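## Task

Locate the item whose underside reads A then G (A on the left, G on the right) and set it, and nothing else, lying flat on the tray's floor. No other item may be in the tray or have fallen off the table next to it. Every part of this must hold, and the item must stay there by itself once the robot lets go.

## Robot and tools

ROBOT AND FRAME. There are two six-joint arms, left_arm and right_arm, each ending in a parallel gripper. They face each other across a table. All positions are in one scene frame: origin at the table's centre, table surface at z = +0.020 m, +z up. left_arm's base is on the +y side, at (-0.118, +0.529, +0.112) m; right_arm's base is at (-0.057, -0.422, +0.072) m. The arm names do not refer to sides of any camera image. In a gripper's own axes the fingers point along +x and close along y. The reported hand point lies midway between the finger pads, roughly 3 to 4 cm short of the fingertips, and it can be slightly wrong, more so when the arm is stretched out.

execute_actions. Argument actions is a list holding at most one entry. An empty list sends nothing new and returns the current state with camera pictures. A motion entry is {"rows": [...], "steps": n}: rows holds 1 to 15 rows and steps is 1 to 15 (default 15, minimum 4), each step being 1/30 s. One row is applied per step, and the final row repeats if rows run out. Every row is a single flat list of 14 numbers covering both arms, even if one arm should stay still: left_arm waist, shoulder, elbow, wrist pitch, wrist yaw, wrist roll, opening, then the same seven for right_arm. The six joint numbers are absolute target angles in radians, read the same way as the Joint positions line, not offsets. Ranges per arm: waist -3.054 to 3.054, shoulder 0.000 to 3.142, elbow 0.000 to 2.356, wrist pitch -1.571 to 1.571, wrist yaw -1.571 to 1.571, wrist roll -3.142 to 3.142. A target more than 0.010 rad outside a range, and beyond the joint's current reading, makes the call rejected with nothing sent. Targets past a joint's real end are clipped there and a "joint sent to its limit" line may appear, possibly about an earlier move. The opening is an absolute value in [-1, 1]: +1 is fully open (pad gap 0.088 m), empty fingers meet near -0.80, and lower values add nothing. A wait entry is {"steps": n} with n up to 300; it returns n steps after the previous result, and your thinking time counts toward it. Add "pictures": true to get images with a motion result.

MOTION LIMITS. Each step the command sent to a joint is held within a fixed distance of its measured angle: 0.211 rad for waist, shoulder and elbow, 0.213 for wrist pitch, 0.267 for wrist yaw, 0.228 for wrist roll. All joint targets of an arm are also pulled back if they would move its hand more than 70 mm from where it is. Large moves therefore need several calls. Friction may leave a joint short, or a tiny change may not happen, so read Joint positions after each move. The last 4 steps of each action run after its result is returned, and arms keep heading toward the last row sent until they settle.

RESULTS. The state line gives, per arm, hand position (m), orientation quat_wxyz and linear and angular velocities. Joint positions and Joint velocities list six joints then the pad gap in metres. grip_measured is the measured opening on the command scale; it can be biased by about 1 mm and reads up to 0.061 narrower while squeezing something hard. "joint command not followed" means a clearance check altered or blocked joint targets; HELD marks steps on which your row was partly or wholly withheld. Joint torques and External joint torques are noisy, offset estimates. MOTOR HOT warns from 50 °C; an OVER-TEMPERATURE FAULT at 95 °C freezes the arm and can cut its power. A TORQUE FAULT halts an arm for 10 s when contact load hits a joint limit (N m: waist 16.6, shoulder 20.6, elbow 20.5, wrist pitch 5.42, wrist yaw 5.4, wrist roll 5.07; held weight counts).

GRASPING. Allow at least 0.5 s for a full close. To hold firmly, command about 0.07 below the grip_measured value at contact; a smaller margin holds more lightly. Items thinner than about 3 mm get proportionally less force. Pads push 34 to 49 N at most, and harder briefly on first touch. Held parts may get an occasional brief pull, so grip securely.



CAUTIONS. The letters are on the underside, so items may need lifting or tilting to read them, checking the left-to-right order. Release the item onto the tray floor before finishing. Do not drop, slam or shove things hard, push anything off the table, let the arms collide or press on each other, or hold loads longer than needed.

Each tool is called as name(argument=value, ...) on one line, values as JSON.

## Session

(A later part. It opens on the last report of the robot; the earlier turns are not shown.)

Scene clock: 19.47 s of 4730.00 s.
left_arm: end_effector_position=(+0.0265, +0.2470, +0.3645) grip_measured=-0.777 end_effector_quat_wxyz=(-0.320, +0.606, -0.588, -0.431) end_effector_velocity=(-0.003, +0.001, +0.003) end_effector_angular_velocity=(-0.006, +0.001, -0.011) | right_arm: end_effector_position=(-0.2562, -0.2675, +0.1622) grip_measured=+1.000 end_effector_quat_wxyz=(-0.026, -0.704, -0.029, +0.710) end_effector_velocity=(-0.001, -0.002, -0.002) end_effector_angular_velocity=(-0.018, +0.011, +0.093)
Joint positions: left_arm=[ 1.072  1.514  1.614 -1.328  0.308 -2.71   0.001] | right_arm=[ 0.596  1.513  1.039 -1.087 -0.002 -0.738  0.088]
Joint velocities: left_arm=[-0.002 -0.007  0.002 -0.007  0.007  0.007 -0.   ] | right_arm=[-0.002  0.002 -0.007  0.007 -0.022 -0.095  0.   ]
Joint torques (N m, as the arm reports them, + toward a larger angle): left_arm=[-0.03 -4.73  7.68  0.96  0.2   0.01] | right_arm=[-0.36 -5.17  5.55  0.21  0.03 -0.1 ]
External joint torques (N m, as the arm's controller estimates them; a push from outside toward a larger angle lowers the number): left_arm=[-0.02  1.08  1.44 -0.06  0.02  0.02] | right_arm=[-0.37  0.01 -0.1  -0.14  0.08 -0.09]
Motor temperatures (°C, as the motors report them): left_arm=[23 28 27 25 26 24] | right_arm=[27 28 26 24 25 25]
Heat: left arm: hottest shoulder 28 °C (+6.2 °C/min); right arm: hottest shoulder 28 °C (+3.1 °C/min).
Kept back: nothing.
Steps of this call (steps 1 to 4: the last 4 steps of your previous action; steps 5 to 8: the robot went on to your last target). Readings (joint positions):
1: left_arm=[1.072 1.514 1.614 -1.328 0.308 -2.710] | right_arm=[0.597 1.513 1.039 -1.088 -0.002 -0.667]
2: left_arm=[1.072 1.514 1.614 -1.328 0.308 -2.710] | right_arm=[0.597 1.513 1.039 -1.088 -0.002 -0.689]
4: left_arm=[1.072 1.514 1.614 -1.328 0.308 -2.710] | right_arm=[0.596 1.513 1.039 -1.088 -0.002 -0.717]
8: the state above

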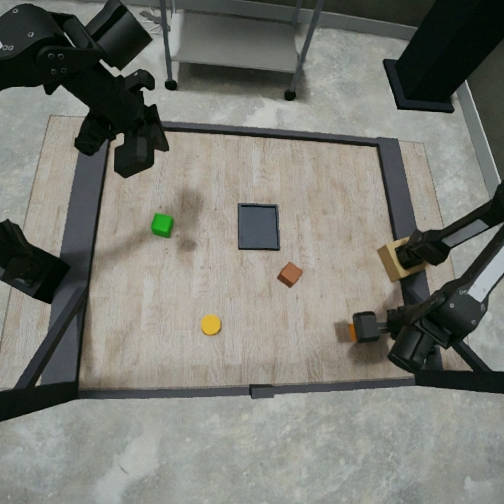

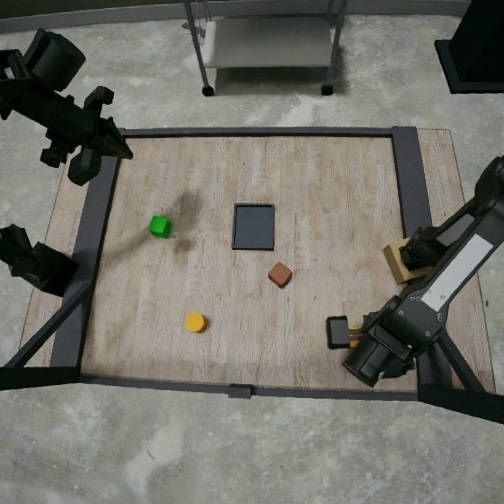

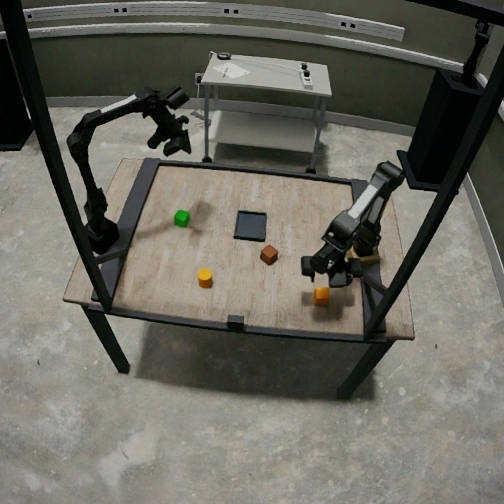

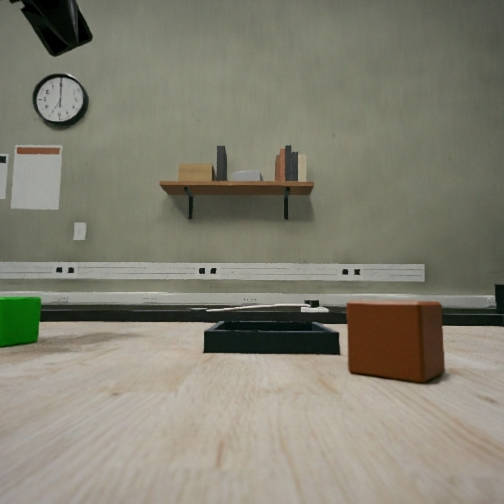

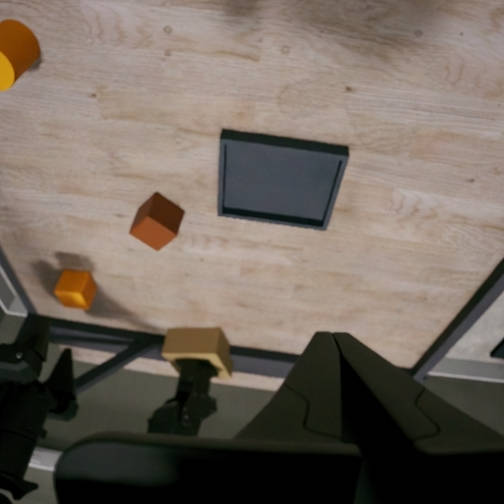

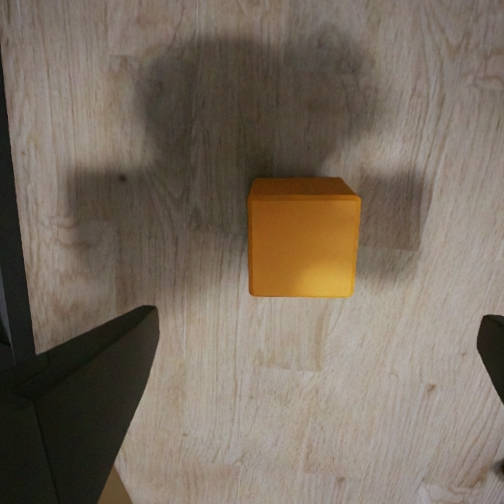

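The gripper is aligned and centred over the orange cube, so I'll descend and grasp it.

execute_actions(actions=[{"rows": [
[1.072,1.514,1.614,-1.328,0.308,-2.71,-0.78, 0.596,1.531,1.015,-1.046,0,-0.747,1.0],
[1.072,1.514,1.614,-1.328,0.308,-2.71,-0.78, 0.596,1.550,0.991,-1.004,0,-0.747,1.0],
[1.072,1.514,1.614,-1.328,0.308,-2.71,-0.78, 0.596,1.568,0.966,-0.963,0,-0.747,1.0],
[1.072,1.514,1.614,-1.328,0.308,-2.71,-0.78, 0.596,1.586,0.942,-0.921,0,-0.747,1.0],
[1.072,1.514,1.614,-1.328,0.308,-2.71,-0.78, 0.596,1.605,0.918,-0.880,0,-0.747,1.0],
[1.072,1.514,1.614,-1.328,0.308,-2.71,-0.78, 0.596,1.623,0.894,-0.839,0,-0.747,1.0],
[1.072,1.514,1.614,-1.328,0.308,-2.71,-0.78, 0.596,1.641,0.870,-0.797,0,-0.747,1.0],
[1.072,1.514,1.614,-1.328,0.308,-2.71,-0.78, 0.596,1.656,0.850,-0.764,0,-0.747,1.0],
[1.072,1.514,1.614,-1.328,0.308,-2.71,-0.78, 0.596,1.669,0.833,-0.735,0,-0.747,1.0],
[1.072,1.514,1.614,-1.328,0.308,-2.71,-0.78, 0.596,1.680,0.819,-0.710,0,-0.747,1.0],
[1.072,1.514,1.614,-1.328,0.308,-2.71,-0.78, 0.596,1.687,0.809,-0.694,0,-0.747,1.0],
[1.072,1.514,1.614,-1.328,0.308,-2.71,-0.78, 0.596,1.692,0.802,-0.681,0,-0.747,1.0],
[1.072,1.514,1.614,-1.328,0.308,-2.71,-0.78, 0.596,1.696,0.797,-0.673,0,-0.747,1.0]
], "steps": 15}])

execute_actions(actions=[{"steps": 10}], pictures=true)

Scene clock: 20.30 s of 4730.00 s.
left_arm: end_effector_position=(+0.0265, +0.2470, +0.3645) grip_measured=-0.777 end_effector_quat_wxyz=(-0.320, +0.606, -0.588, -0.431) end_effector_velocity=(+0.002, +0.002, -0.001) end_effector_angular_velocity=(+0.018, -0.009, +0.012) | right_arm: end_effector_position=(-0.2604, -0.2641, +0.0884) grip_measured=+1.000 end_effector_quat_wxyz=(-0.028, -0.703, -0.031, +0.710) end_effector_velocity=(+0.045, -0.038, -0.203) end_effector_angular_velocity=(-0.136, -0.139, +0.005)
Joint positions: left_arm=[ 1.072  1.514  1.614 -1.328  0.308 -2.71   0.001] | right_arm=[ 0.596  1.649  0.858 -0.77  -0.002 -0.745  0.088]
Joint velocities: left_arm=[-0.002  0.002  0.002 -0.007 -0.022 -0.007 -0.   ] | right_arm=[-0.002  0.388 -0.515  0.711 -0.022 -0.007  0.   ]
Joint torques (N m, as the arm reports them, + toward a larger angle): left_arm=[ 0.   -4.72  7.66  0.96  0.2   0.  ] | right_arm=[ 0.02 -6.28  4.52  0.31  0.03 -0.12]
External joint torques (N m, as the arm's controller estimates them; a push from outside toward a larger angle lowers the number): left_arm=[ 0.    1.03  1.44 -0.07  0.02  0.  ] | right_arm=[ 0.03  0.14 -1.04 -0.08  0.08 -0.12]
Motor temperatures (°C, as the motors report them): left_arm=[23 28 27 25 26 24] | right_arm=[27 28 26 24 25 25]
Heat: left arm: hottest shoulder 28 °C (+5.9 °C/min); right arm: hottest shoulder 28 °C (+3.0 °C/min).
Steps of this call (steps 1 to 14: the robot went on to your last target; steps 15 to 25: the first 11 steps of this action). Readings (joint positions):
15: left_arm=[1.072 1.514 1.614 -1.328 0.308 -2.710] | right_arm=[0.596 1.514 1.038 -1.083 -0.002 -0.744]
16: left_arm=[1.072 1.514 1.614 -1.328 0.308 -2.710] | right_arm=[0.596 1.516 1.031 -1.064 -0.002 -0.744]
18: left_arm=[1.072 1.514 1.614 -1.328 0.308 -2.710] | right_arm=[0.596 1.531 1.008 -1.006 -0.002 -0.744]
22: left_arm=[1.072 1.514 1.614 -1.328 0.308 -2.710] | right_arm=[0.596 1.600 0.920 -0.864 -0.002 -0.745]
25: the state above

Scene clock: 20.63 s of 4730.00 s.
left_arm: end_effector_position=(+0.0265, +0.2470, +0.3645) grip_measured=-0.777 end_effector_quat_wxyz=(-0.320, +0.606, -0.588, -0.431) end_effector_velocity=(+0.001, -0.000, +0.000) end_effector_angular_velocity=(-0.002, -0.013, -0.007) | right_arm: end_effector_position=(-0.2589, -0.2653, +0.0693) grip_measured=+1.000 end_effector_quat_wxyz=(-0.027, -0.702, -0.032, +0.711) end_effector_velocity=(+0.003, -0.001, -0.002) end_effector_angular_velocity=(-0.007, +0.003, +0.000)
Joint positions: left_arm=[ 1.072  1.514  1.614 -1.328  0.308 -2.71   0.001] | right_arm=[ 0.596  1.684  0.806 -0.677 -0.002 -0.745  0.088]
Joint velocities: left_arm=[-0.002 -0.002 -0.002  0.007 -0.007  0.007 -0.   ] | right_arm=[-0.007 -0.002 -0.012  0.007 -0.007 -0.007  0.   ]
Joint torques (N m, as the arm reports them, + toward a larger angle): left_arm=[ 0.03 -4.73  7.68  0.96  0.22  0.  ] | right_arm=[ 0.01 -5.53  3.74  0.24  0.03 -0.12]
External joint torques (N m, as the arm's controller estimates them; a push from outside toward a larger angle lowers the number): left_arm=[ 0.02  1.05  1.46 -0.07  0.04  0.01] | right_arm=[ 0.03  0.08 -0.94 -0.08  0.07 -0.12]
Motor temperatures (°C, as the motors report them): left_arm=[23 28 27 25 26 24] | right_arm=[27 28 26 24 25 25]
Heat: left arm: hottest shoulder 28 °C (+5.8 °C/min); right arm: hottest shoulder 28 °C (+2.9 °C/min).
Kept back: nothing.
Steps of this call (steps 1 to 4: the last 4 steps of your previous action; steps 5 to 10: the robot went on to your last target). Readings (joint positions):
1: left_arm=[1.072 1.514 1.614 -1.328 0.308 -2.710] | right_arm=[0.596 1.660 0.842 -0.746 -0.002 -0.745]
2: left_arm=[1.072 1.514 1.614 -1.328 0.308 -2.710] | right_arm=[0.596 1.669 0.830 -0.726 -0.002 -0.745]
4: left_arm=[1.072 1.514 1.614 -1.328 0.308 -2.710] | right_arm=[0.596 1.680 0.814 -0.700 -0.002 -0.745]
8: left_arm=[1.072 1.514 1.614 -1.328 0.308 -2.710] | right_arm=[0.596 1.684 0.807 -0.681 -0.002 -0.745]
10: the state above

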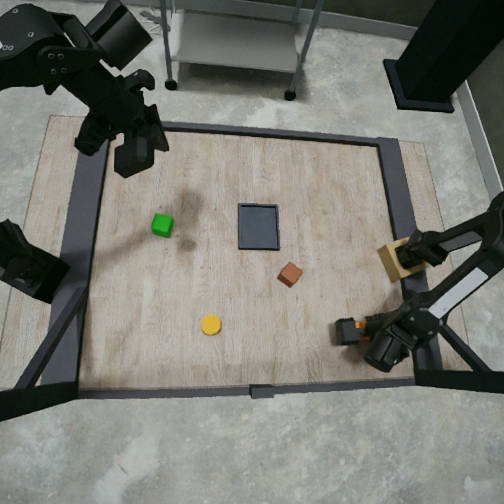

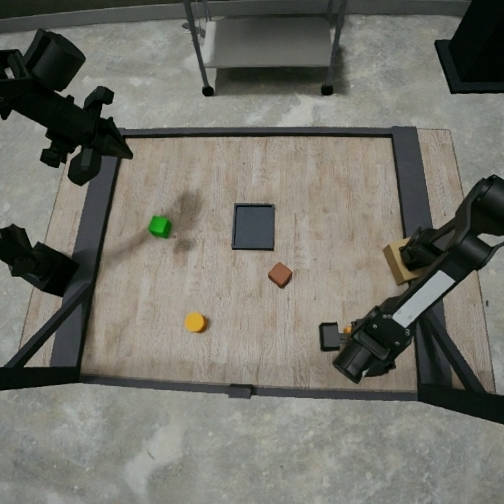

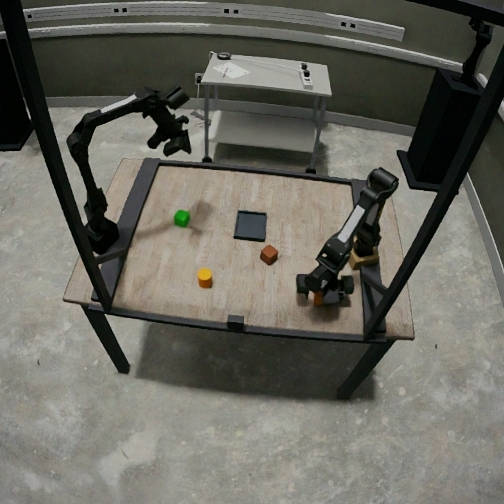

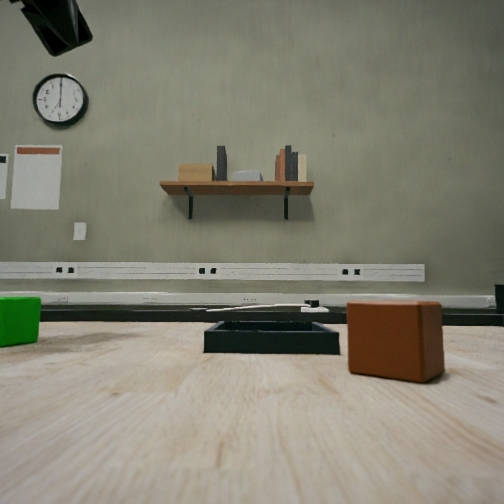

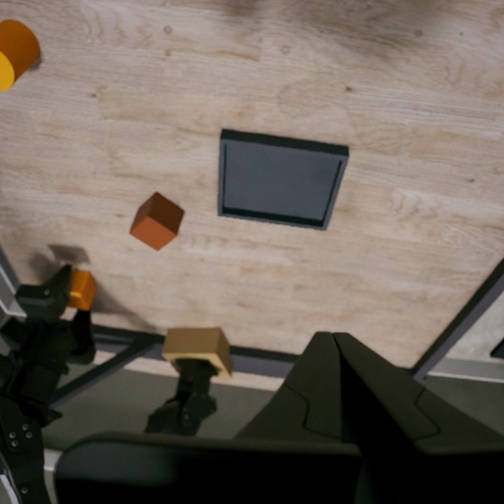

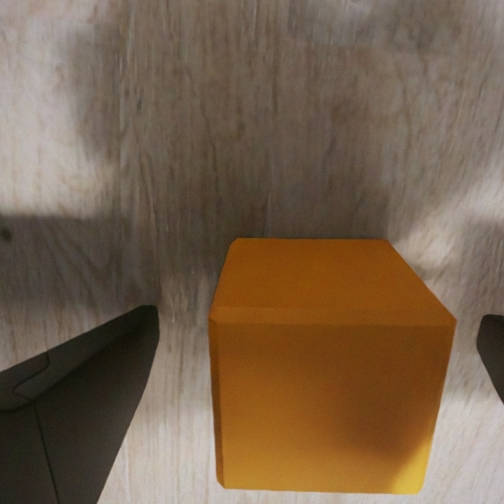

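execute_actions(actions=[{"rows": [[1.072,1.514,1.614,-1.328,0.308,-2.71,-0.78, 0.596,1.696,0.797,-0.673,0,-0.747,-0.1]], "steps": 15}])

execute_actions(actions=[{"steps": 8}])

Scene clock: 21.83 s of 4730.00 s.
left_arm: end_effector_position=(+0.0265, +0.2470, +0.3645) grip_measured=-0.777 end_effector_quat_wxyz=(-0.320, +0.606, -0.588, -0.431) end_effector_velocity=(-0.003, +0.001, +0.001) end_effector_angular_velocity=(-0.002, +0.010, +0.002) | right_arm: end_effector_position=(-0.2592, -0.2650, +0.0686) grip_measured=+0.106 end_effector_quat_wxyz=(-0.026, -0.701, -0.033, +0.712) end_effector_velocity=(+0.001, -0.004, -0.001) end_effector_angular_velocity=(-0.025, +0.004, +0.005)
Joint positions: left_arm=[ 1.072  1.514  1.614 -1.328  0.308 -2.71   0.001] | right_arm=[ 0.596  1.686  0.804 -0.672 -0.002 -0.745  0.044]
Joint velocities: left_arm=[-0.002 -0.007 -0.002 -0.007  0.007 -0.007 -0.   ] | right_arm=[-0.002  0.002 -0.002 -0.007 -0.022 -0.007 -0.013]
Joint torques (N m, as the arm reports them, + toward a larger angle): left_arm=[-0.01 -4.67  7.65  0.96  0.22  0.  ] | right_arm=[ 0.07 -5.62  3.73  0.08  0.03 -0.11]
External joint torques (N m, as the arm's controller estimates them; a push from outside toward a larger angle lowers the number): left_arm=[ 0.01  1.17  1.41 -0.05  0.03  0.01] | right_arm=[ 0.04 -0.08 -0.88 -0.22  0.08 -0.11]
Motor temperatures (°C, as the motors report them): left_arm=[23 28 27 25 26 24] | right_arm=[27 28 26 24 25 25]
Heat: left arm: hottest shoulder 28 °C (+5.5 °C/min); right arm: hottest shoulder 28 °C (+2.7 °C/min).
Steps of this call (steps 1 to 25: the robot went on to your last target; steps 26 to 36: the first 11 steps of this action). Readings (joint positions):
26: left_arm=[1.072 1.514 1.614 -1.328 0.308 -2.710] | right_arm=[0.596 1.685 0.804 -0.674 -0.002 -0.745]
27: left_arm=[1.072 1.514 1.614 -1.328 0.308 -2.710] | right_arm=[0.596 1.685 0.804 -0.674 -0.002 -0.745]
29: left_arm=[1.072 1.514 1.614 -1.328 0.308 -2.710] | right_arm=[0.596 1.685 0.804 -0.674 -0.002 -0.745]
33: left_arm=[1.072 1.514 1.614 -1.328 0.308 -2.710] | right_arm=[0.596 1.685 0.804 -0.674 -0.002 -0.745]
36: the state above

Scene clock: 22.10 s of 4730.00 s.
left_arm: end_effector_position=(+0.0265, +0.2470, +0.3645) grip_measured=-0.777 end_effector_quat_wxyz=(-0.320, +0.606, -0.588, -0.431) end_effector_velocity=(+0.001, -0.000, -0.000) end_effector_angular_velocity=(+0.007, -0.012, +0.020) | right_arm: end_effector_position=(-0.2592, -0.2650, +0.0686) grip_measured=+0.077 end_effector_quat_wxyz=(-0.026, -0.701, -0.033, +0.711) end_effector_velocity=(+0.001, -0.001, +0.001) end_effector_angular_velocity=(-0.007, +0.003, +0.005)
Joint positions: left_arm=[ 1.072  1.514  1.614 -1.328  0.308 -2.71   0.001] | right_arm=[ 0.596  1.686  0.804 -0.672 -0.002 -0.745  0.043]
Joint velocities: left_arm=[-0.007 -0.002 -0.002  0.007 -0.022 -0.022 -0.   ] | right_arm=[-0.002 -0.007 -0.002 -0.007 -0.007 -0.007  0.   ]
Joint torques (N m, as the arm reports them, + toward a larger angle): left_arm=[ 0.   -4.71  7.67  0.96  0.21  0.  ] | right_arm=[ 0.03 -5.57  3.76  0.1   0.02 -0.11]
External joint torques (N m, as the arm's controller estimates them; a push from outside toward a larger angle lowers the number): left_arm=[ 0.04  1.06  1.44 -0.08  0.03  0.  ] | right_arm=[ 0.03  0.12 -1.05 -0.26  0.07 -0.11]
Motor temperatures (°C, as the motors report them): left_arm=[23 28 27 25 26 24] | right_arm=[27 28 26 24 25 25]
Heat: left arm: hottest shoulder 28 °C (+5.4 °C/min); right arm: hottest shoulder 28 °C (+2.7 °C/min).
Kept back: nothing.
Steps of this call (steps 1 to 4: the last 4 steps of your previous action; steps 5 to 8: the robot went on to your last target). Readings (joint positions):
1: left_arm=[1.072 1.514 1.614 -1.328 0.308 -2.710] | right_arm=[0.596 1.686 0.804 -0.672 -0.002 -0.745]
2: left_arm=[1.072 1.514 1.614 -1.328 0.308 -2.710] | right_arm=[0.596 1.686 0.804 -0.672 -0.002 -0.745]
4: left_arm=[1.072 1.514 1.614 -1.328 0.308 -2.710] | right_arm=[0.596 1.686 0.804 -0.672 -0.002 -0.745]
8: the state above

execute_actions(actions=[{"rows": [[1.072,1.514,1.614,-1.328,0.308,-2.71,-0.78, 0.596,1.524,1.040,-1.086,0,-0.747,-0.1]], "steps": 12}])

execute_actions(actions=[{"rows": [[1.072,1.514,1.614,-1.328,0.308,-2.71,-0.78, -0.676,1.850,1.398,-1.125,-1.35,-1.57,-0.1]], "steps": 15}])

execute_actions(actions=[{"steps": 20}])

Scene clock: 22.60 s of 4730.00 s.
left_arm: end_effector_position=(+0.0265, +0.2470, +0.3645) grip_measured=-0.777 end_effector_quat_wxyz=(-0.320, +0.606, -0.588, -0.431) end_effector_velocity=(+0.001, +0.002, -0.003) end_effector_angular_velocity=(+0.021, -0.013, -0.002) | right_arm: end_effector_position=(-0.2655, -0.2601, +0.1573) grip_measured=+0.077 end_effector_quat_wxyz=(-0.018, -0.691, -0.041, +0.721) end_effector_velocity=(+0.063, -0.052, +0.115) end_effector_angular_velocity=(-0.112, -0.133, +0.010)
Joint positions: left_arm=[ 1.072  1.514  1.614 -1.328  0.308 -2.71   0.001] | right_arm=[ 0.596  1.527  1.031 -1.021 -0.002 -0.745  0.043]
Joint velocities: left_arm=[-0.002  0.002 -0.002 -0.007 -0.022  0.007 -0.   ] | right_arm=[ 0.002 -0.286  0.208 -0.667 -0.007 -0.007  0.   ]
Joint torques (N m, as the arm reports them, + toward a larger angle): left_arm=[ 0.01 -4.72  7.65  0.97  0.21 -0.01] | right_arm=[ 0.04 -4.12  4.21 -0.01  0.02 -0.1 ]
External joint torques (N m, as the arm's controller estimates them; a push from outside toward a larger angle lowers the number): left_arm=[ 0.03  1.02  1.44 -0.06  0.03  0.  ] | right_arm=[ 0.01 -1.07  0.19 -0.3   0.05 -0.1 ]
Motor temperatures (°C, as the motors report them): left_arm=[23 28 27 25 26 24] | right_arm=[27 28 26 24 25 25]
Heat: left arm: hottest shoulder 28 °C (+5.3 °C/min); right arm: hottest shoulder 28 °C (+2.7 °C/min).
Steps of this call (steps 1 to 7: the robot went on to your last target; steps 8 to 15: the first 8 steps of this action). Readings (joint positions):
8: left_arm=[1.072 1.514 1.614 -1.328 0.308 -2.710] | right_arm=[0.596 1.676 0.821 -0.700 -0.002 -0.745]
9: left_arm=[1.072 1.514 1.614 -1.328 0.308 -2.710] | right_arm=[0.596 1.665 0.850 -0.759 -0.002 -0.745]
11: left_arm=[1.072 1.514 1.614 -1.328 0.308 -2.710] | right_arm=[0.596 1.615 0.925 -0.851 -0.002 -0.745]
15: the state above

Scene clock: 23.10 s of 4730.00 s.
left_arm: end_effector_position=(+0.0265, +0.2470, +0.3645) grip_measured=-0.777 end_effector_quat_wxyz=(-0.320, +0.606, -0.588, -0.431) end_effector_velocity=(-0.001, +0.002, -0.004) end_effector_angular_velocity=(+0.018, +0.007, +0.007) | right_arm: end_effector_position=(-0.2711, -0.1453, +0.2002) grip_measured=+0.077 end_effector_quat_wxyz=(-0.129, -0.401, +0.011, +0.907) end_effector_velocity=(+0.237, +0.312, +0.235) end_effector_angular_velocity=(+0.516, +2.411, -0.374)
Joint positions: left_arm=[ 1.072  1.514  1.614 -1.328  0.308 -2.71   0.001] | right_arm=[ 0.044  1.833  1.379 -1.12  -0.761 -1.394  0.043]
Joint velocities: left_arm=[-0.002  0.002 -0.007 -0.007 -0.007 -0.007 -0.   ] | right_arm=[-1.668  0.056  0.154 -0.007 -2.073 -1.795 -0.   ]
Joint torques (N m, as the arm reports them, + toward a larger angle): left_arm=[ 0.   -4.71  7.67  0.95  0.2   0.  ] | right_arm=[-0.41 -7.96  5.89 -0.2  -0.57 -0.12]
External joint torques (N m, as the arm's controller estimates them; a push from outside toward a larger angle lowers the number): left_arm=[ 0.01  0.99  1.5  -0.07  0.02  0.01] | right_arm=[-0.26  0.05  0.54 -0.32 -0.07 -0.11]
Motor temperatures (°C, as the motors report them): left_arm=[23 28 27 25 26 24] | right_arm=[27 28 26 24 25 25]
Heat: left arm: hottest shoulder 28 °C (+5.2 °C/min); right arm: hottest shoulder 28 °C (+2.6 °C/min).
Steps of this call (steps 1 to 4: the last 4 steps of your previous action; steps 5 to 15: the first 11 steps of this action). Readings (joint positions):
5: left_arm=[1.072 1.514 1.614 -1.328 0.308 -2.710] | right_arm=[0.580 1.546 1.059 -1.097 -0.047 -0.787]
6: left_arm=[1.072 1.514 1.614 -1.328 0.308 -2.710] | right_arm=[0.535 1.592 1.110 -1.120 -0.132 -0.853]
8: left_arm=[1.072 1.514 1.614 -1.328 0.308 -2.710] | right_arm=[0.429 1.704 1.227 -1.102 -0.269 -0.972]
12: left_arm=[1.072 1.514 1.614 -1.328 0.308 -2.710] | right_arm=[0.211 1.819 1.356 -1.116 -0.549 -1.212]
15: the state above

Scene clock: 23.77 s of 4730.00 s.
left_arm: end_effector_position=(+0.0265, +0.2470, +0.3645) grip_measured=-0.777 end_effector_quat_wxyz=(-0.320, +0.606, -0.588, -0.431) end_effector_velocity=(+0.001, +0.003, -0.001) end_effector_angular_velocity=(+0.018, -0.009, +0.012) | right_arm: end_effector_position=(-0.0745, -0.0549, +0.2769) grip_measured=+0.077 end_effector_quat_wxyz=(+0.179, -0.112, +0.021, +0.977) end_effector_velocity=(-0.005, -0.001, -0.000) end_effector_angular_velocity=(-0.002, +0.009, +0.014)
Joint positions: left_arm=[ 1.072  1.514  1.614 -1.328  0.308 -2.71   0.001] | right_arm=[-0.676  1.839  1.394 -1.123 -1.343 -1.567  0.043]
Joint velocities: left_arm=[-0.002 -0.002 -0.002 -0.007 -0.022 -0.007  0.   ] | right_arm=[ 0.012  0.002 -0.002 -0.007 -0.007 -0.007  0.   ]
Joint torques (N m, as the arm reports them, + toward a larger angle): left_arm=[ 0.01 -4.72  7.68  0.96  0.21  0.01] | right_arm=[ 0.1  -7.81  5.88 -0.03 -0.75 -0.09]
External joint torques (N m, as the arm's controller estimates them; a push from outside toward a larger angle lowers the number): left_arm=[ 0.04  1.06  1.44 -0.07  0.02  0.02] | right_arm=[ 0.27 -0.22  0.28 -0.31 -0.05 -0.1 ]
Motor temperatures (°C, as the motors report them): left_arm=[23 28 27 25 26 24] | right_arm=[27 28 26 24 25 25]
Heat: left arm: hottest shoulder 28 °C (+5.0 °C/min); right arm: hottest shoulder 28 °C (+2.5 °C/min).
Kept back: nothing.
Steps of this call (steps 1 to 4: the last 4 steps of your previous action; steps 5 to 20: the robot went on to your last target). Readings (joint positions):
1: left_arm=[1.072 1.514 1.614 -1.328 0.308 -2.710] | right_arm=[-0.012 1.834 1.384 -1.120 -0.831 -1.445]
2: left_arm=[1.072 1.514 1.614 -1.328 0.308 -2.710] | right_arm=[-0.067 1.835 1.387 -1.121 -0.902 -1.482]
4: left_arm=[1.072 1.514 1.614 -1.328 0.308 -2.710] | right_arm=[-0.178 1.837 1.390 -1.121 -1.043 -1.525]
8: left_arm=[1.072 1.514 1.614 -1.328 0.308 -2.710] | right_arm=[-0.397 1.839 1.393 -1.122 -1.262 -1.557]
20: the state above

execute_actions(actions=[{"rows": [[1.072,1.514,1.614,-1.328,0.308,-2.71,-0.78, -0.676,2.293,1.350,-0.628,-1.35,-1.57,-0.1]], "steps": 15}])

execute_actions(actions=[{"steps": 12}], pictures=true)

Scene clock: 24.23 s of 4730.00 s.
left_arm: end_effector_position=(+0.0265, +0.2470, +0.3645) grip_measured=-0.777 end_effector_quat_wxyz=(-0.320, +0.606, -0.588, -0.431) end_effector_velocity=(+0.001, +0.003, -0.001) end_effector_angular_velocity=(+0.018, -0.009, +0.012) | right_arm: end_effector_position=(-0.0575, -0.0087, +0.1285) grip_measured=+0.077 end_effector_quat_wxyz=(+0.179, -0.109, +0.018, +0.978) end_effector_velocity=(-0.009, -0.031, -0.294) end_effector_angular_velocity=(-0.447, +0.130, -0.004)
Joint positions: left_arm=[ 1.072  1.514  1.614 -1.328  0.308 -2.71   0.001] | right_arm=[-0.675  2.245  1.357 -0.677 -1.349 -1.569  0.043]
Joint velocities: left_arm=[-0.002 -0.002 -0.002 -0.007 -0.022 -0.007 -0.   ] | right_arm=[-0.002  0.701 -0.159  0.403  0.037  0.007 -0.   ]
Joint torques (N m, as the arm reports them, + toward a larger angle): left_arm=[ 0.   -4.74  7.66  0.96  0.21  0.01] | right_arm=[ -0.05 -12.6    4.87   0.19  -0.68  -0.06]
External joint torques (N m, as the arm's controller estimates them; a push from outside toward a larger angle lowers the number): left_arm=[-0.01  1.04  1.44 -0.07  0.03  0.02] | right_arm=[-0.12 -0.49 -0.85 -0.13  0.23 -0.07]
Motor temperatures (°C, as the motors report them): left_arm=[23 28 27 25 26 24] | right_arm=[27 28 26 24 25 25]
Heat: left arm: hottest shoulder 28 °C (+5.0 °C/min); right arm: hottest shoulder 28 °C (+2.5 °C/min).
Steps of this call (steps 1 to 3: the robot went on to your last target; steps 4 to 14: the first 11 steps of this action). Readings (joint positions):
4: left_arm=[1.072 1.514 1.614 -1.328 0.308 -2.710] | right_arm=[-0.676 1.856 1.391 -1.102 -1.348 -1.568]
5: left_arm=[1.072 1.514 1.614 -1.328 0.308 -2.710] | right_arm=[-0.675 1.880 1.391 -1.044 -1.356 -1.568]
7: left_arm=[1.072 1.514 1.614 -1.328 0.308 -2.710] | right_arm=[-0.675 1.957 1.388 -0.950 -1.356 -1.568]
11: left_arm=[1.072 1.514 1.614 -1.328 0.308 -2.710] | right_arm=[-0.675 2.141 1.366 -0.763 -1.353 -1.569]
14: the state above

Scene clock: 24.63 s of 4730.00 s.
left_arm: end_effector_position=(+0.0265, +0.2470, +0.3645) grip_measured=-0.777 end_effector_quat_wxyz=(-0.320, +0.606, -0.588, -0.431) end_effector_velocity=(+0.001, +0.006, -0.005) end_effector_angular_velocity=(+0.042, -0.009, +0.016) | right_arm: end_effector_position=(-0.0573, -0.0081, +0.1128) grip_measured=+0.077 end_effector_quat_wxyz=(+0.179, -0.110, +0.017, +0.978) end_effector_velocity=(+0.001, +0.001, +0.003) end_effector_angular_velocity=(+0.021, +0.000, -0.001)
Joint positions: left_arm=[ 1.072  1.514  1.614 -1.328  0.308 -2.71   0.001] | right_arm=[-0.675  2.283  1.349 -0.629 -1.348 -1.569  0.043]
Joint velocities: left_arm=[-0.002  0.002 -0.002 -0.022 -0.037 -0.007  0.   ] | right_arm=[-0.002 -0.007 -0.002  0.007 -0.007 -0.007 -0.   ]
Joint torques (N m, as the arm reports them, + toward a larger angle): left_arm=[-0.01 -4.73  7.7   0.96  0.21  0.  ] | right_arm=[-0.07 -9.86  4.38  0.13 -0.66 -0.07]
External joint torques (N m, as the arm's controller estimates them; a push from outside toward a larger angle lowers the number): left_arm=[-0.03  0.96  1.56 -0.05  0.03  0.  ] | right_arm=[-0.07 -0.29 -0.16 -0.15  0.04 -0.07]
Motor temperatures (°C, as the motors report them): left_arm=[23 28 27 25 26 24] | right_arm=[27 28 26 24 25 25]
Heat: left arm: hottest shoulder 28 °C (+4.9 °C/min); right arm: hottest shoulder 28 °C (+2.4 °C/min).
Kept back: nothing.
Steps of this call (steps 1 to 4: the last 4 steps of your previous action; steps 5 to 12: the robot went on to your last target). Readings (joint positions):
1: left_arm=[1.072 1.514 1.614 -1.328 0.308 -2.710] | right_arm=[-0.675 2.264 1.352 -0.665 -1.348 -1.569]
2: left_arm=[1.072 1.514 1.614 -1.328 0.308 -2.710] | right_arm=[-0.675 2.276 1.349 -0.655 -1.348 -1.569]
4: left_arm=[1.072 1.514 1.614 -1.328 0.308 -2.710] | right_arm=[-0.675 2.283 1.348 -0.642 -1.348 -1.569]
8: left_arm=[1.072 1.514 1.614 -1.328 0.308 -2.710] | right_arm=[-0.675 2.283 1.349 -0.632 -1.348 -1.569]
12: the state above

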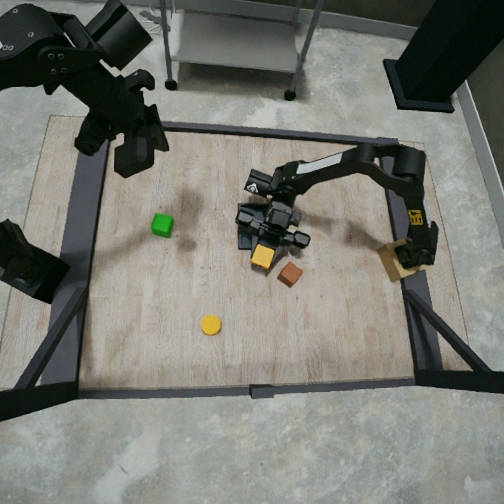

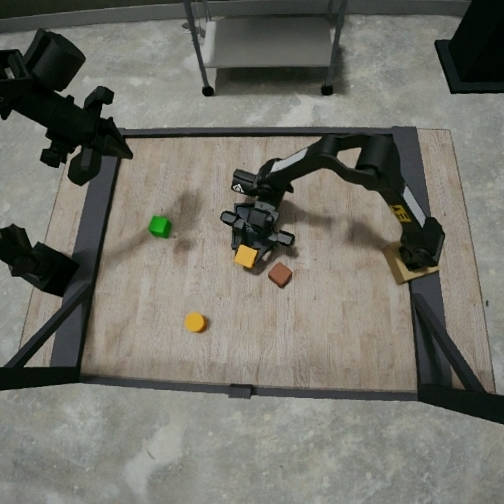

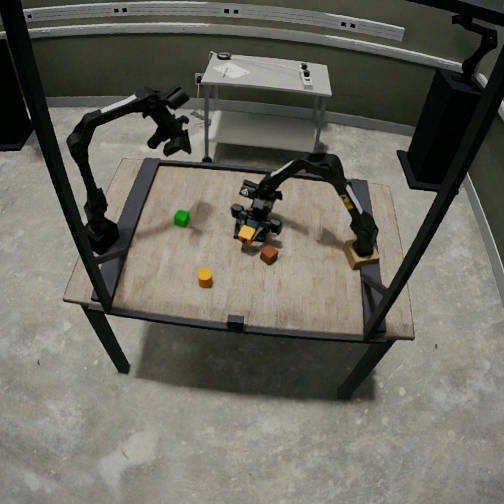

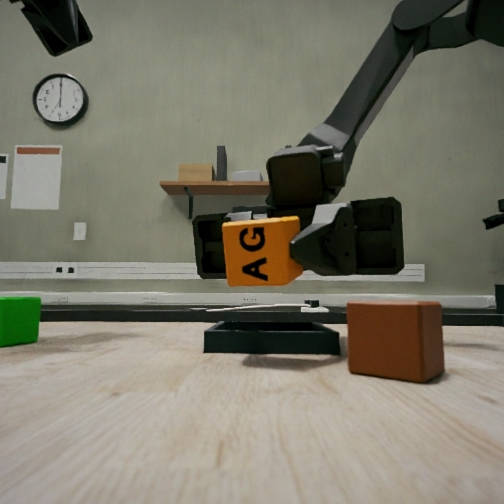

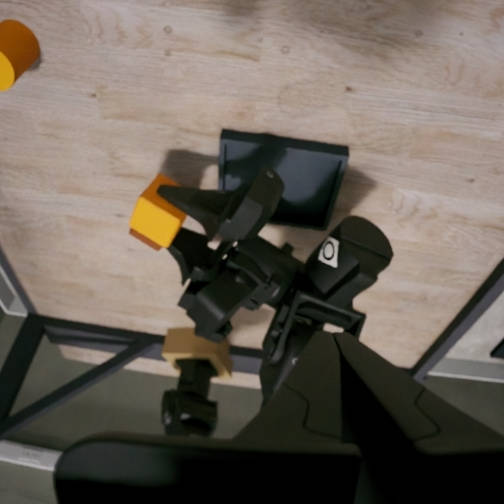

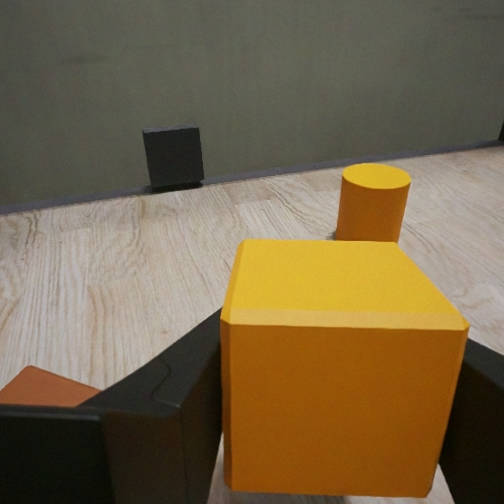

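The orange cube's bottom shows an A and a G, rotated by 90°. I'll zoom in to check the order and that the letters aren't mirrored.

zoom_image(camera="cam_low", region=[205, 200, 315, 300])

Region (205, 200, 315, 300) of cam_low's 504x504 image, scaled by 4.582, with more detail than that image has; it fills the top 458 rows of this view, and the rest is white.

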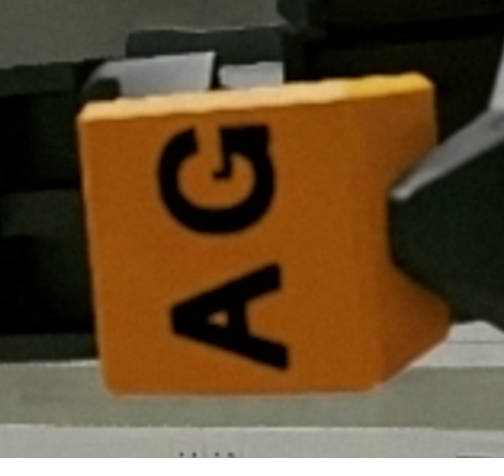

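Turning the picture 90° clockwise puts the A's apex up, so the text reads "A G" left to right with normal, unmirrored letters. That makes the orange cube the target. Next I'll raise the wrist, swing the gripper back to vertical above the tray, and place the cube gently.

execute_actions(actions=[{"rows": [[1.072,1.514,1.614,-1.328,0.308,-2.71,-0.78, -0.529,2.232,1.851,-1.189,-1.35,-1.57,-0.1]], "steps": 15}])

Scene clock: 26.60 s of 4730.00 s.
left_arm: end_effector_position=(+0.0265, +0.2470, +0.3645) grip_measured=-0.777 end_effector_quat_wxyz=(-0.320, +0.606, -0.588, -0.431) end_effector_velocity=(+0.000, -0.001, +0.001) end_effector_angular_velocity=(-0.010, -0.002, -0.007) | right_arm: end_effector_position=(-0.1118, +0.0309, +0.2350) grip_measured=+0.077 end_effector_quat_wxyz=(+0.103, -0.110, +0.005, +0.988) end_effector_velocity=(+0.018, +0.014, +0.251) end_effector_angular_velocity=(+0.234, -0.027, -0.038)
Joint positions: left_arm=[ 1.072  1.514  1.614 -1.328  0.308 -2.71   0.001] | right_arm=[-0.521  2.236  1.807 -1.127 -1.35  -1.57   0.043]
Joint velocities: left_arm=[ 0.002 -0.002 -0.002  0.007  0.007  0.007  0.   ] | right_arm=[-0.037 -0.247  0.589 -0.593 -0.022  0.007 -0.   ]
Joint torques (N m, as the arm reports them, + toward a larger angle): left_arm=[ 0.02 -4.74  7.68  0.96  0.21  0.  ] | right_arm=[ -0.6  -10.78   4.54  -0.13  -0.58  -0.01]
External joint torques (N m, as the arm's controller estimates them; a push from outside toward a larger angle lowers the number): left_arm=[-0.03  1.02  1.47 -0.07  0.03  0.  ] | right_arm=[ 0.14 -2.8   0.18 -0.26 -0.06 -0.01]
Motor temperatures (°C, as the motors report them): left_arm=[23 29 27 25 26 24] | right_arm=[27 29 26 24 25 25]
Heat: left arm: hottest shoulder 29 °C (+6.8 °C/min); right arm: hottest shoulder 29 °C (+4.5 °C/min).
Steps of this call (steps 1 to 30: the robot went on to your last target; steps 31 to 48: nothing new was sent; steps 49 to 59: the first 11 steps of this action). Readings (joint positions):
49: left_arm=[1.072 1.514 1.614 -1.328 0.308 -2.710] | right_arm=[-0.671 2.283 1.368 -0.663 -1.346 -1.570]
50: left_arm=[1.072 1.514 1.614 -1.328 0.308 -2.710] | right_arm=[-0.657 2.283 1.403 -0.712 -1.345 -1.570]
52: left_arm=[1.072 1.514 1.614 -1.328 0.308 -2.710] | right_arm=[-0.608 2.279 1.487 -0.804 -1.344 -1.570]
56: left_arm=[1.072 1.514 1.614 -1.328 0.308 -2.710] | right_arm=[-0.531 2.257 1.701 -1.020 -1.345 -1.570]
59: the state above

execute_actions(actions=[{"rows": [[1.072,1.514,1.614,-1.328,0.308,-2.71,-0.78, -0.529,2.232,1.851,-1.189,0,-0.215,-0.1]], "steps": 15}])

execute_actions(actions=[{"steps": 20}], pictures=true)

Scene clock: 27.13 s of 4730.00 s.
left_arm: end_effector_position=(+0.0265, +0.2470, +0.3645) grip_measured=-0.777 end_effector_quat_wxyz=(-0.320, +0.606, -0.588, -0.431) end_effector_velocity=(-0.001, +0.002, -0.001) end_effector_angular_velocity=(+0.011, +0.008, +0.020) | right_arm: end_effector_position=(-0.0488, +0.0173, +0.1583) grip_measured=+0.077 end_effector_quat_wxyz=(+0.237, -0.409, +0.324, +0.819) end_effector_velocity=(+0.254, -0.056, -0.178) end_effector_angular_velocity=(-1.450, -1.815, -1.503)
Joint positions: left_arm=[ 1.072  1.514  1.614 -1.328  0.308 -2.71   0.001] | right_arm=[-0.528  2.224  1.845 -1.187 -0.603 -0.925  0.043]
Joint velocities: left_arm=[-0.002 -0.002 -0.002 -0.007 -0.007 -0.022 -0.   ] | right_arm=[-0.002 -0.002 -0.002 -0.007  2.088  1.81  -0.   ]
Joint torques (N m, as the arm reports them, + toward a larger angle): left_arm=[ 0.01 -4.73  7.68  0.96  0.21  0.  ] | right_arm=[ -0.06 -11.14   6.09  -0.02  -0.25   0.06]
External joint torques (N m, as the arm's controller estimates them; a push from outside toward a larger angle lowers the number): left_arm=[ 0.01  1.04  1.45 -0.08  0.02  0.01] | right_arm=[ 0.08 -0.74  0.35 -0.34  0.19  0.08]
Motor temperatures (°C, as the motors report them): left_arm=[23 29 27 25 26 24] | right_arm=[27 29 26 24 25 25]
Heat: left arm: hottest shoulder 29 °C (+6.6 °C/min); right arm: hottest shoulder 29 °C (+4.4 °C/min).
Steps of this call (steps 1 to 4: the last 4 steps of your previous action; step 5: the robot went on to your last target; steps 6 to 16: the first 11 steps of this action). Readings (joint positions):
6: left_arm=[1.072 1.514 1.614 -1.328 0.308 -2.710] | right_arm=[-0.528 2.224 1.843 -1.181 -1.314 -1.533]
7: left_arm=[1.072 1.514 1.614 -1.328 0.308 -2.710] | right_arm=[-0.528 2.224 1.843 -1.183 -1.235 -1.469]
9: left_arm=[1.072 1.514 1.614 -1.328 0.308 -2.710] | right_arm=[-0.528 2.224 1.845 -1.184 -1.096 -1.348]
13: left_arm=[1.072 1.514 1.614 -1.328 0.308 -2.710] | right_arm=[-0.528 2.224 1.845 -1.187 -0.813 -1.106]
16: the state above

Scene clock: 27.80 s of 4730.00 s.
left_arm: end_effector_position=(+0.0265, +0.2470, +0.3645) grip_measured=-0.777 end_effector_quat_wxyz=(-0.320, +0.606, -0.588, -0.431) end_effector_velocity=(+0.001, +0.003, -0.001) end_effector_angular_velocity=(+0.018, -0.009, +0.012) | right_arm: end_effector_position=(+0.0288, +0.0117, +0.1351) grip_measured=+0.078 end_effector_quat_wxyz=(+0.506, -0.490, +0.484, +0.520) end_effector_velocity=(-0.009, -0.001, -0.002) end_effector_angular_velocity=(-0.013, -0.004, +0.014)
Joint positions: left_arm=[ 1.072  1.514  1.614 -1.328  0.308 -2.71   0.001] | right_arm=[-0.515  2.228  1.863 -1.157 -0.019 -0.221  0.043]
Joint velocities: left_arm=[-0.002 -0.002 -0.002 -0.007 -0.022 -0.007  0.   ] | right_arm=[ 0.022  0.002 -0.002 -0.007  0.007  0.007  0.   ]
Joint torques (N m, as the arm reports them, + toward a larger angle): left_arm=[-0.03 -4.73  7.68  0.96  0.21  0.01] | right_arm=[ -1.11 -12.01   4.35  -1.9    0.55   0.12]
External joint torques (N m, as the arm's controller estimates them; a push from outside toward a larger angle lowers the number): left_arm=[-0.01  1.05  1.46 -0.07  0.02  0.02] | right_arm=[-0.85 -1.7  -1.36 -2.29  0.57  0.12]
Motor temperatures (°C, as the motors report them): left_arm=[23 29 27 25 26 24] | right_arm=[27 29 26 24 25 25]
Heat: left arm: hottest shoulder 29 °C (+6.5 °C/min); right arm: hottest shoulder 29 °C (+4.3 °C/min).
Kept back: nothing.
Steps of this call (steps 1 to 4: the last 4 steps of your previous action; steps 5 to 20: the robot went on to your last target). Readings (joint positions):
1: left_arm=[1.072 1.514 1.614 -1.328 0.308 -2.710] | right_arm=[-0.528 2.224 1.845 -1.188 -0.532 -0.865]
2: left_arm=[1.072 1.514 1.614 -1.328 0.308 -2.710] | right_arm=[-0.528 2.224 1.845 -1.188 -0.461 -0.805]
4: left_arm=[1.072 1.514 1.614 -1.328 0.308 -2.710] | right_arm=[-0.528 2.224 1.845 -1.188 -0.321 -0.684]
8: left_arm=[1.072 1.514 1.614 -1.328 0.308 -2.710] | right_arm=[-0.529 2.224 1.845 -1.188 -0.090 -0.442]
20: the state above

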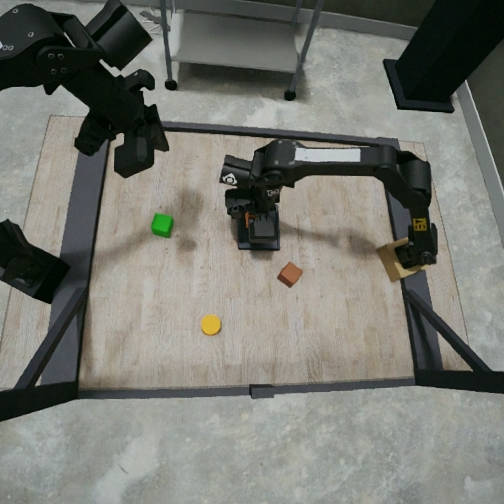

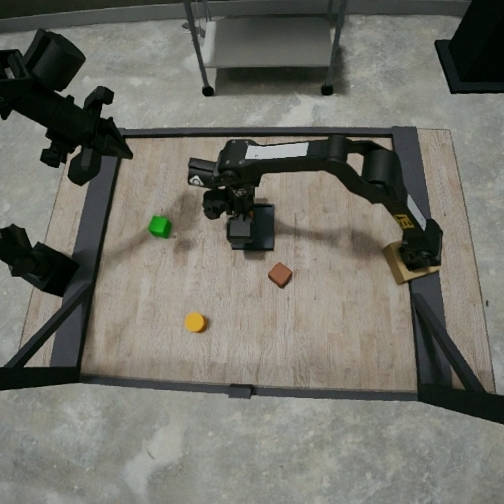

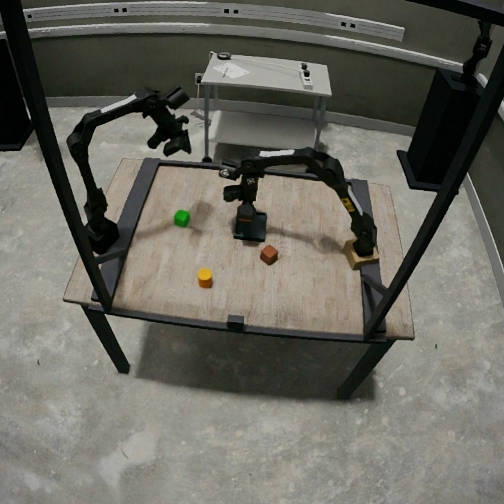

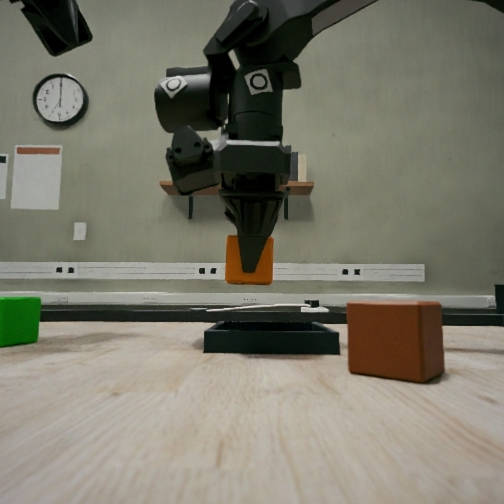

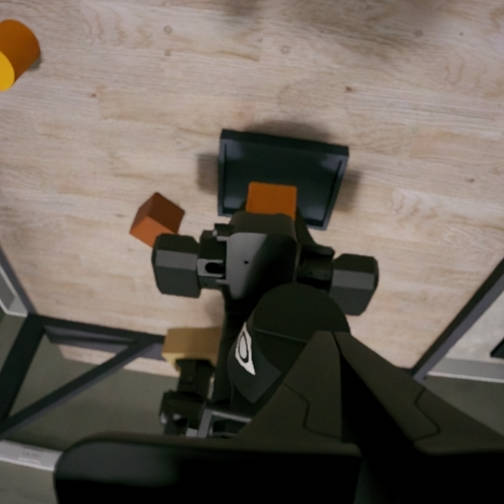

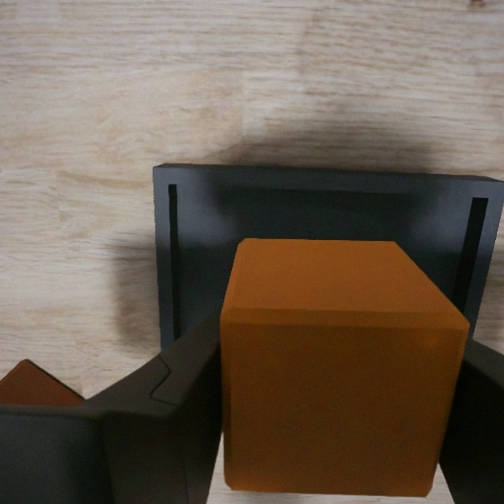

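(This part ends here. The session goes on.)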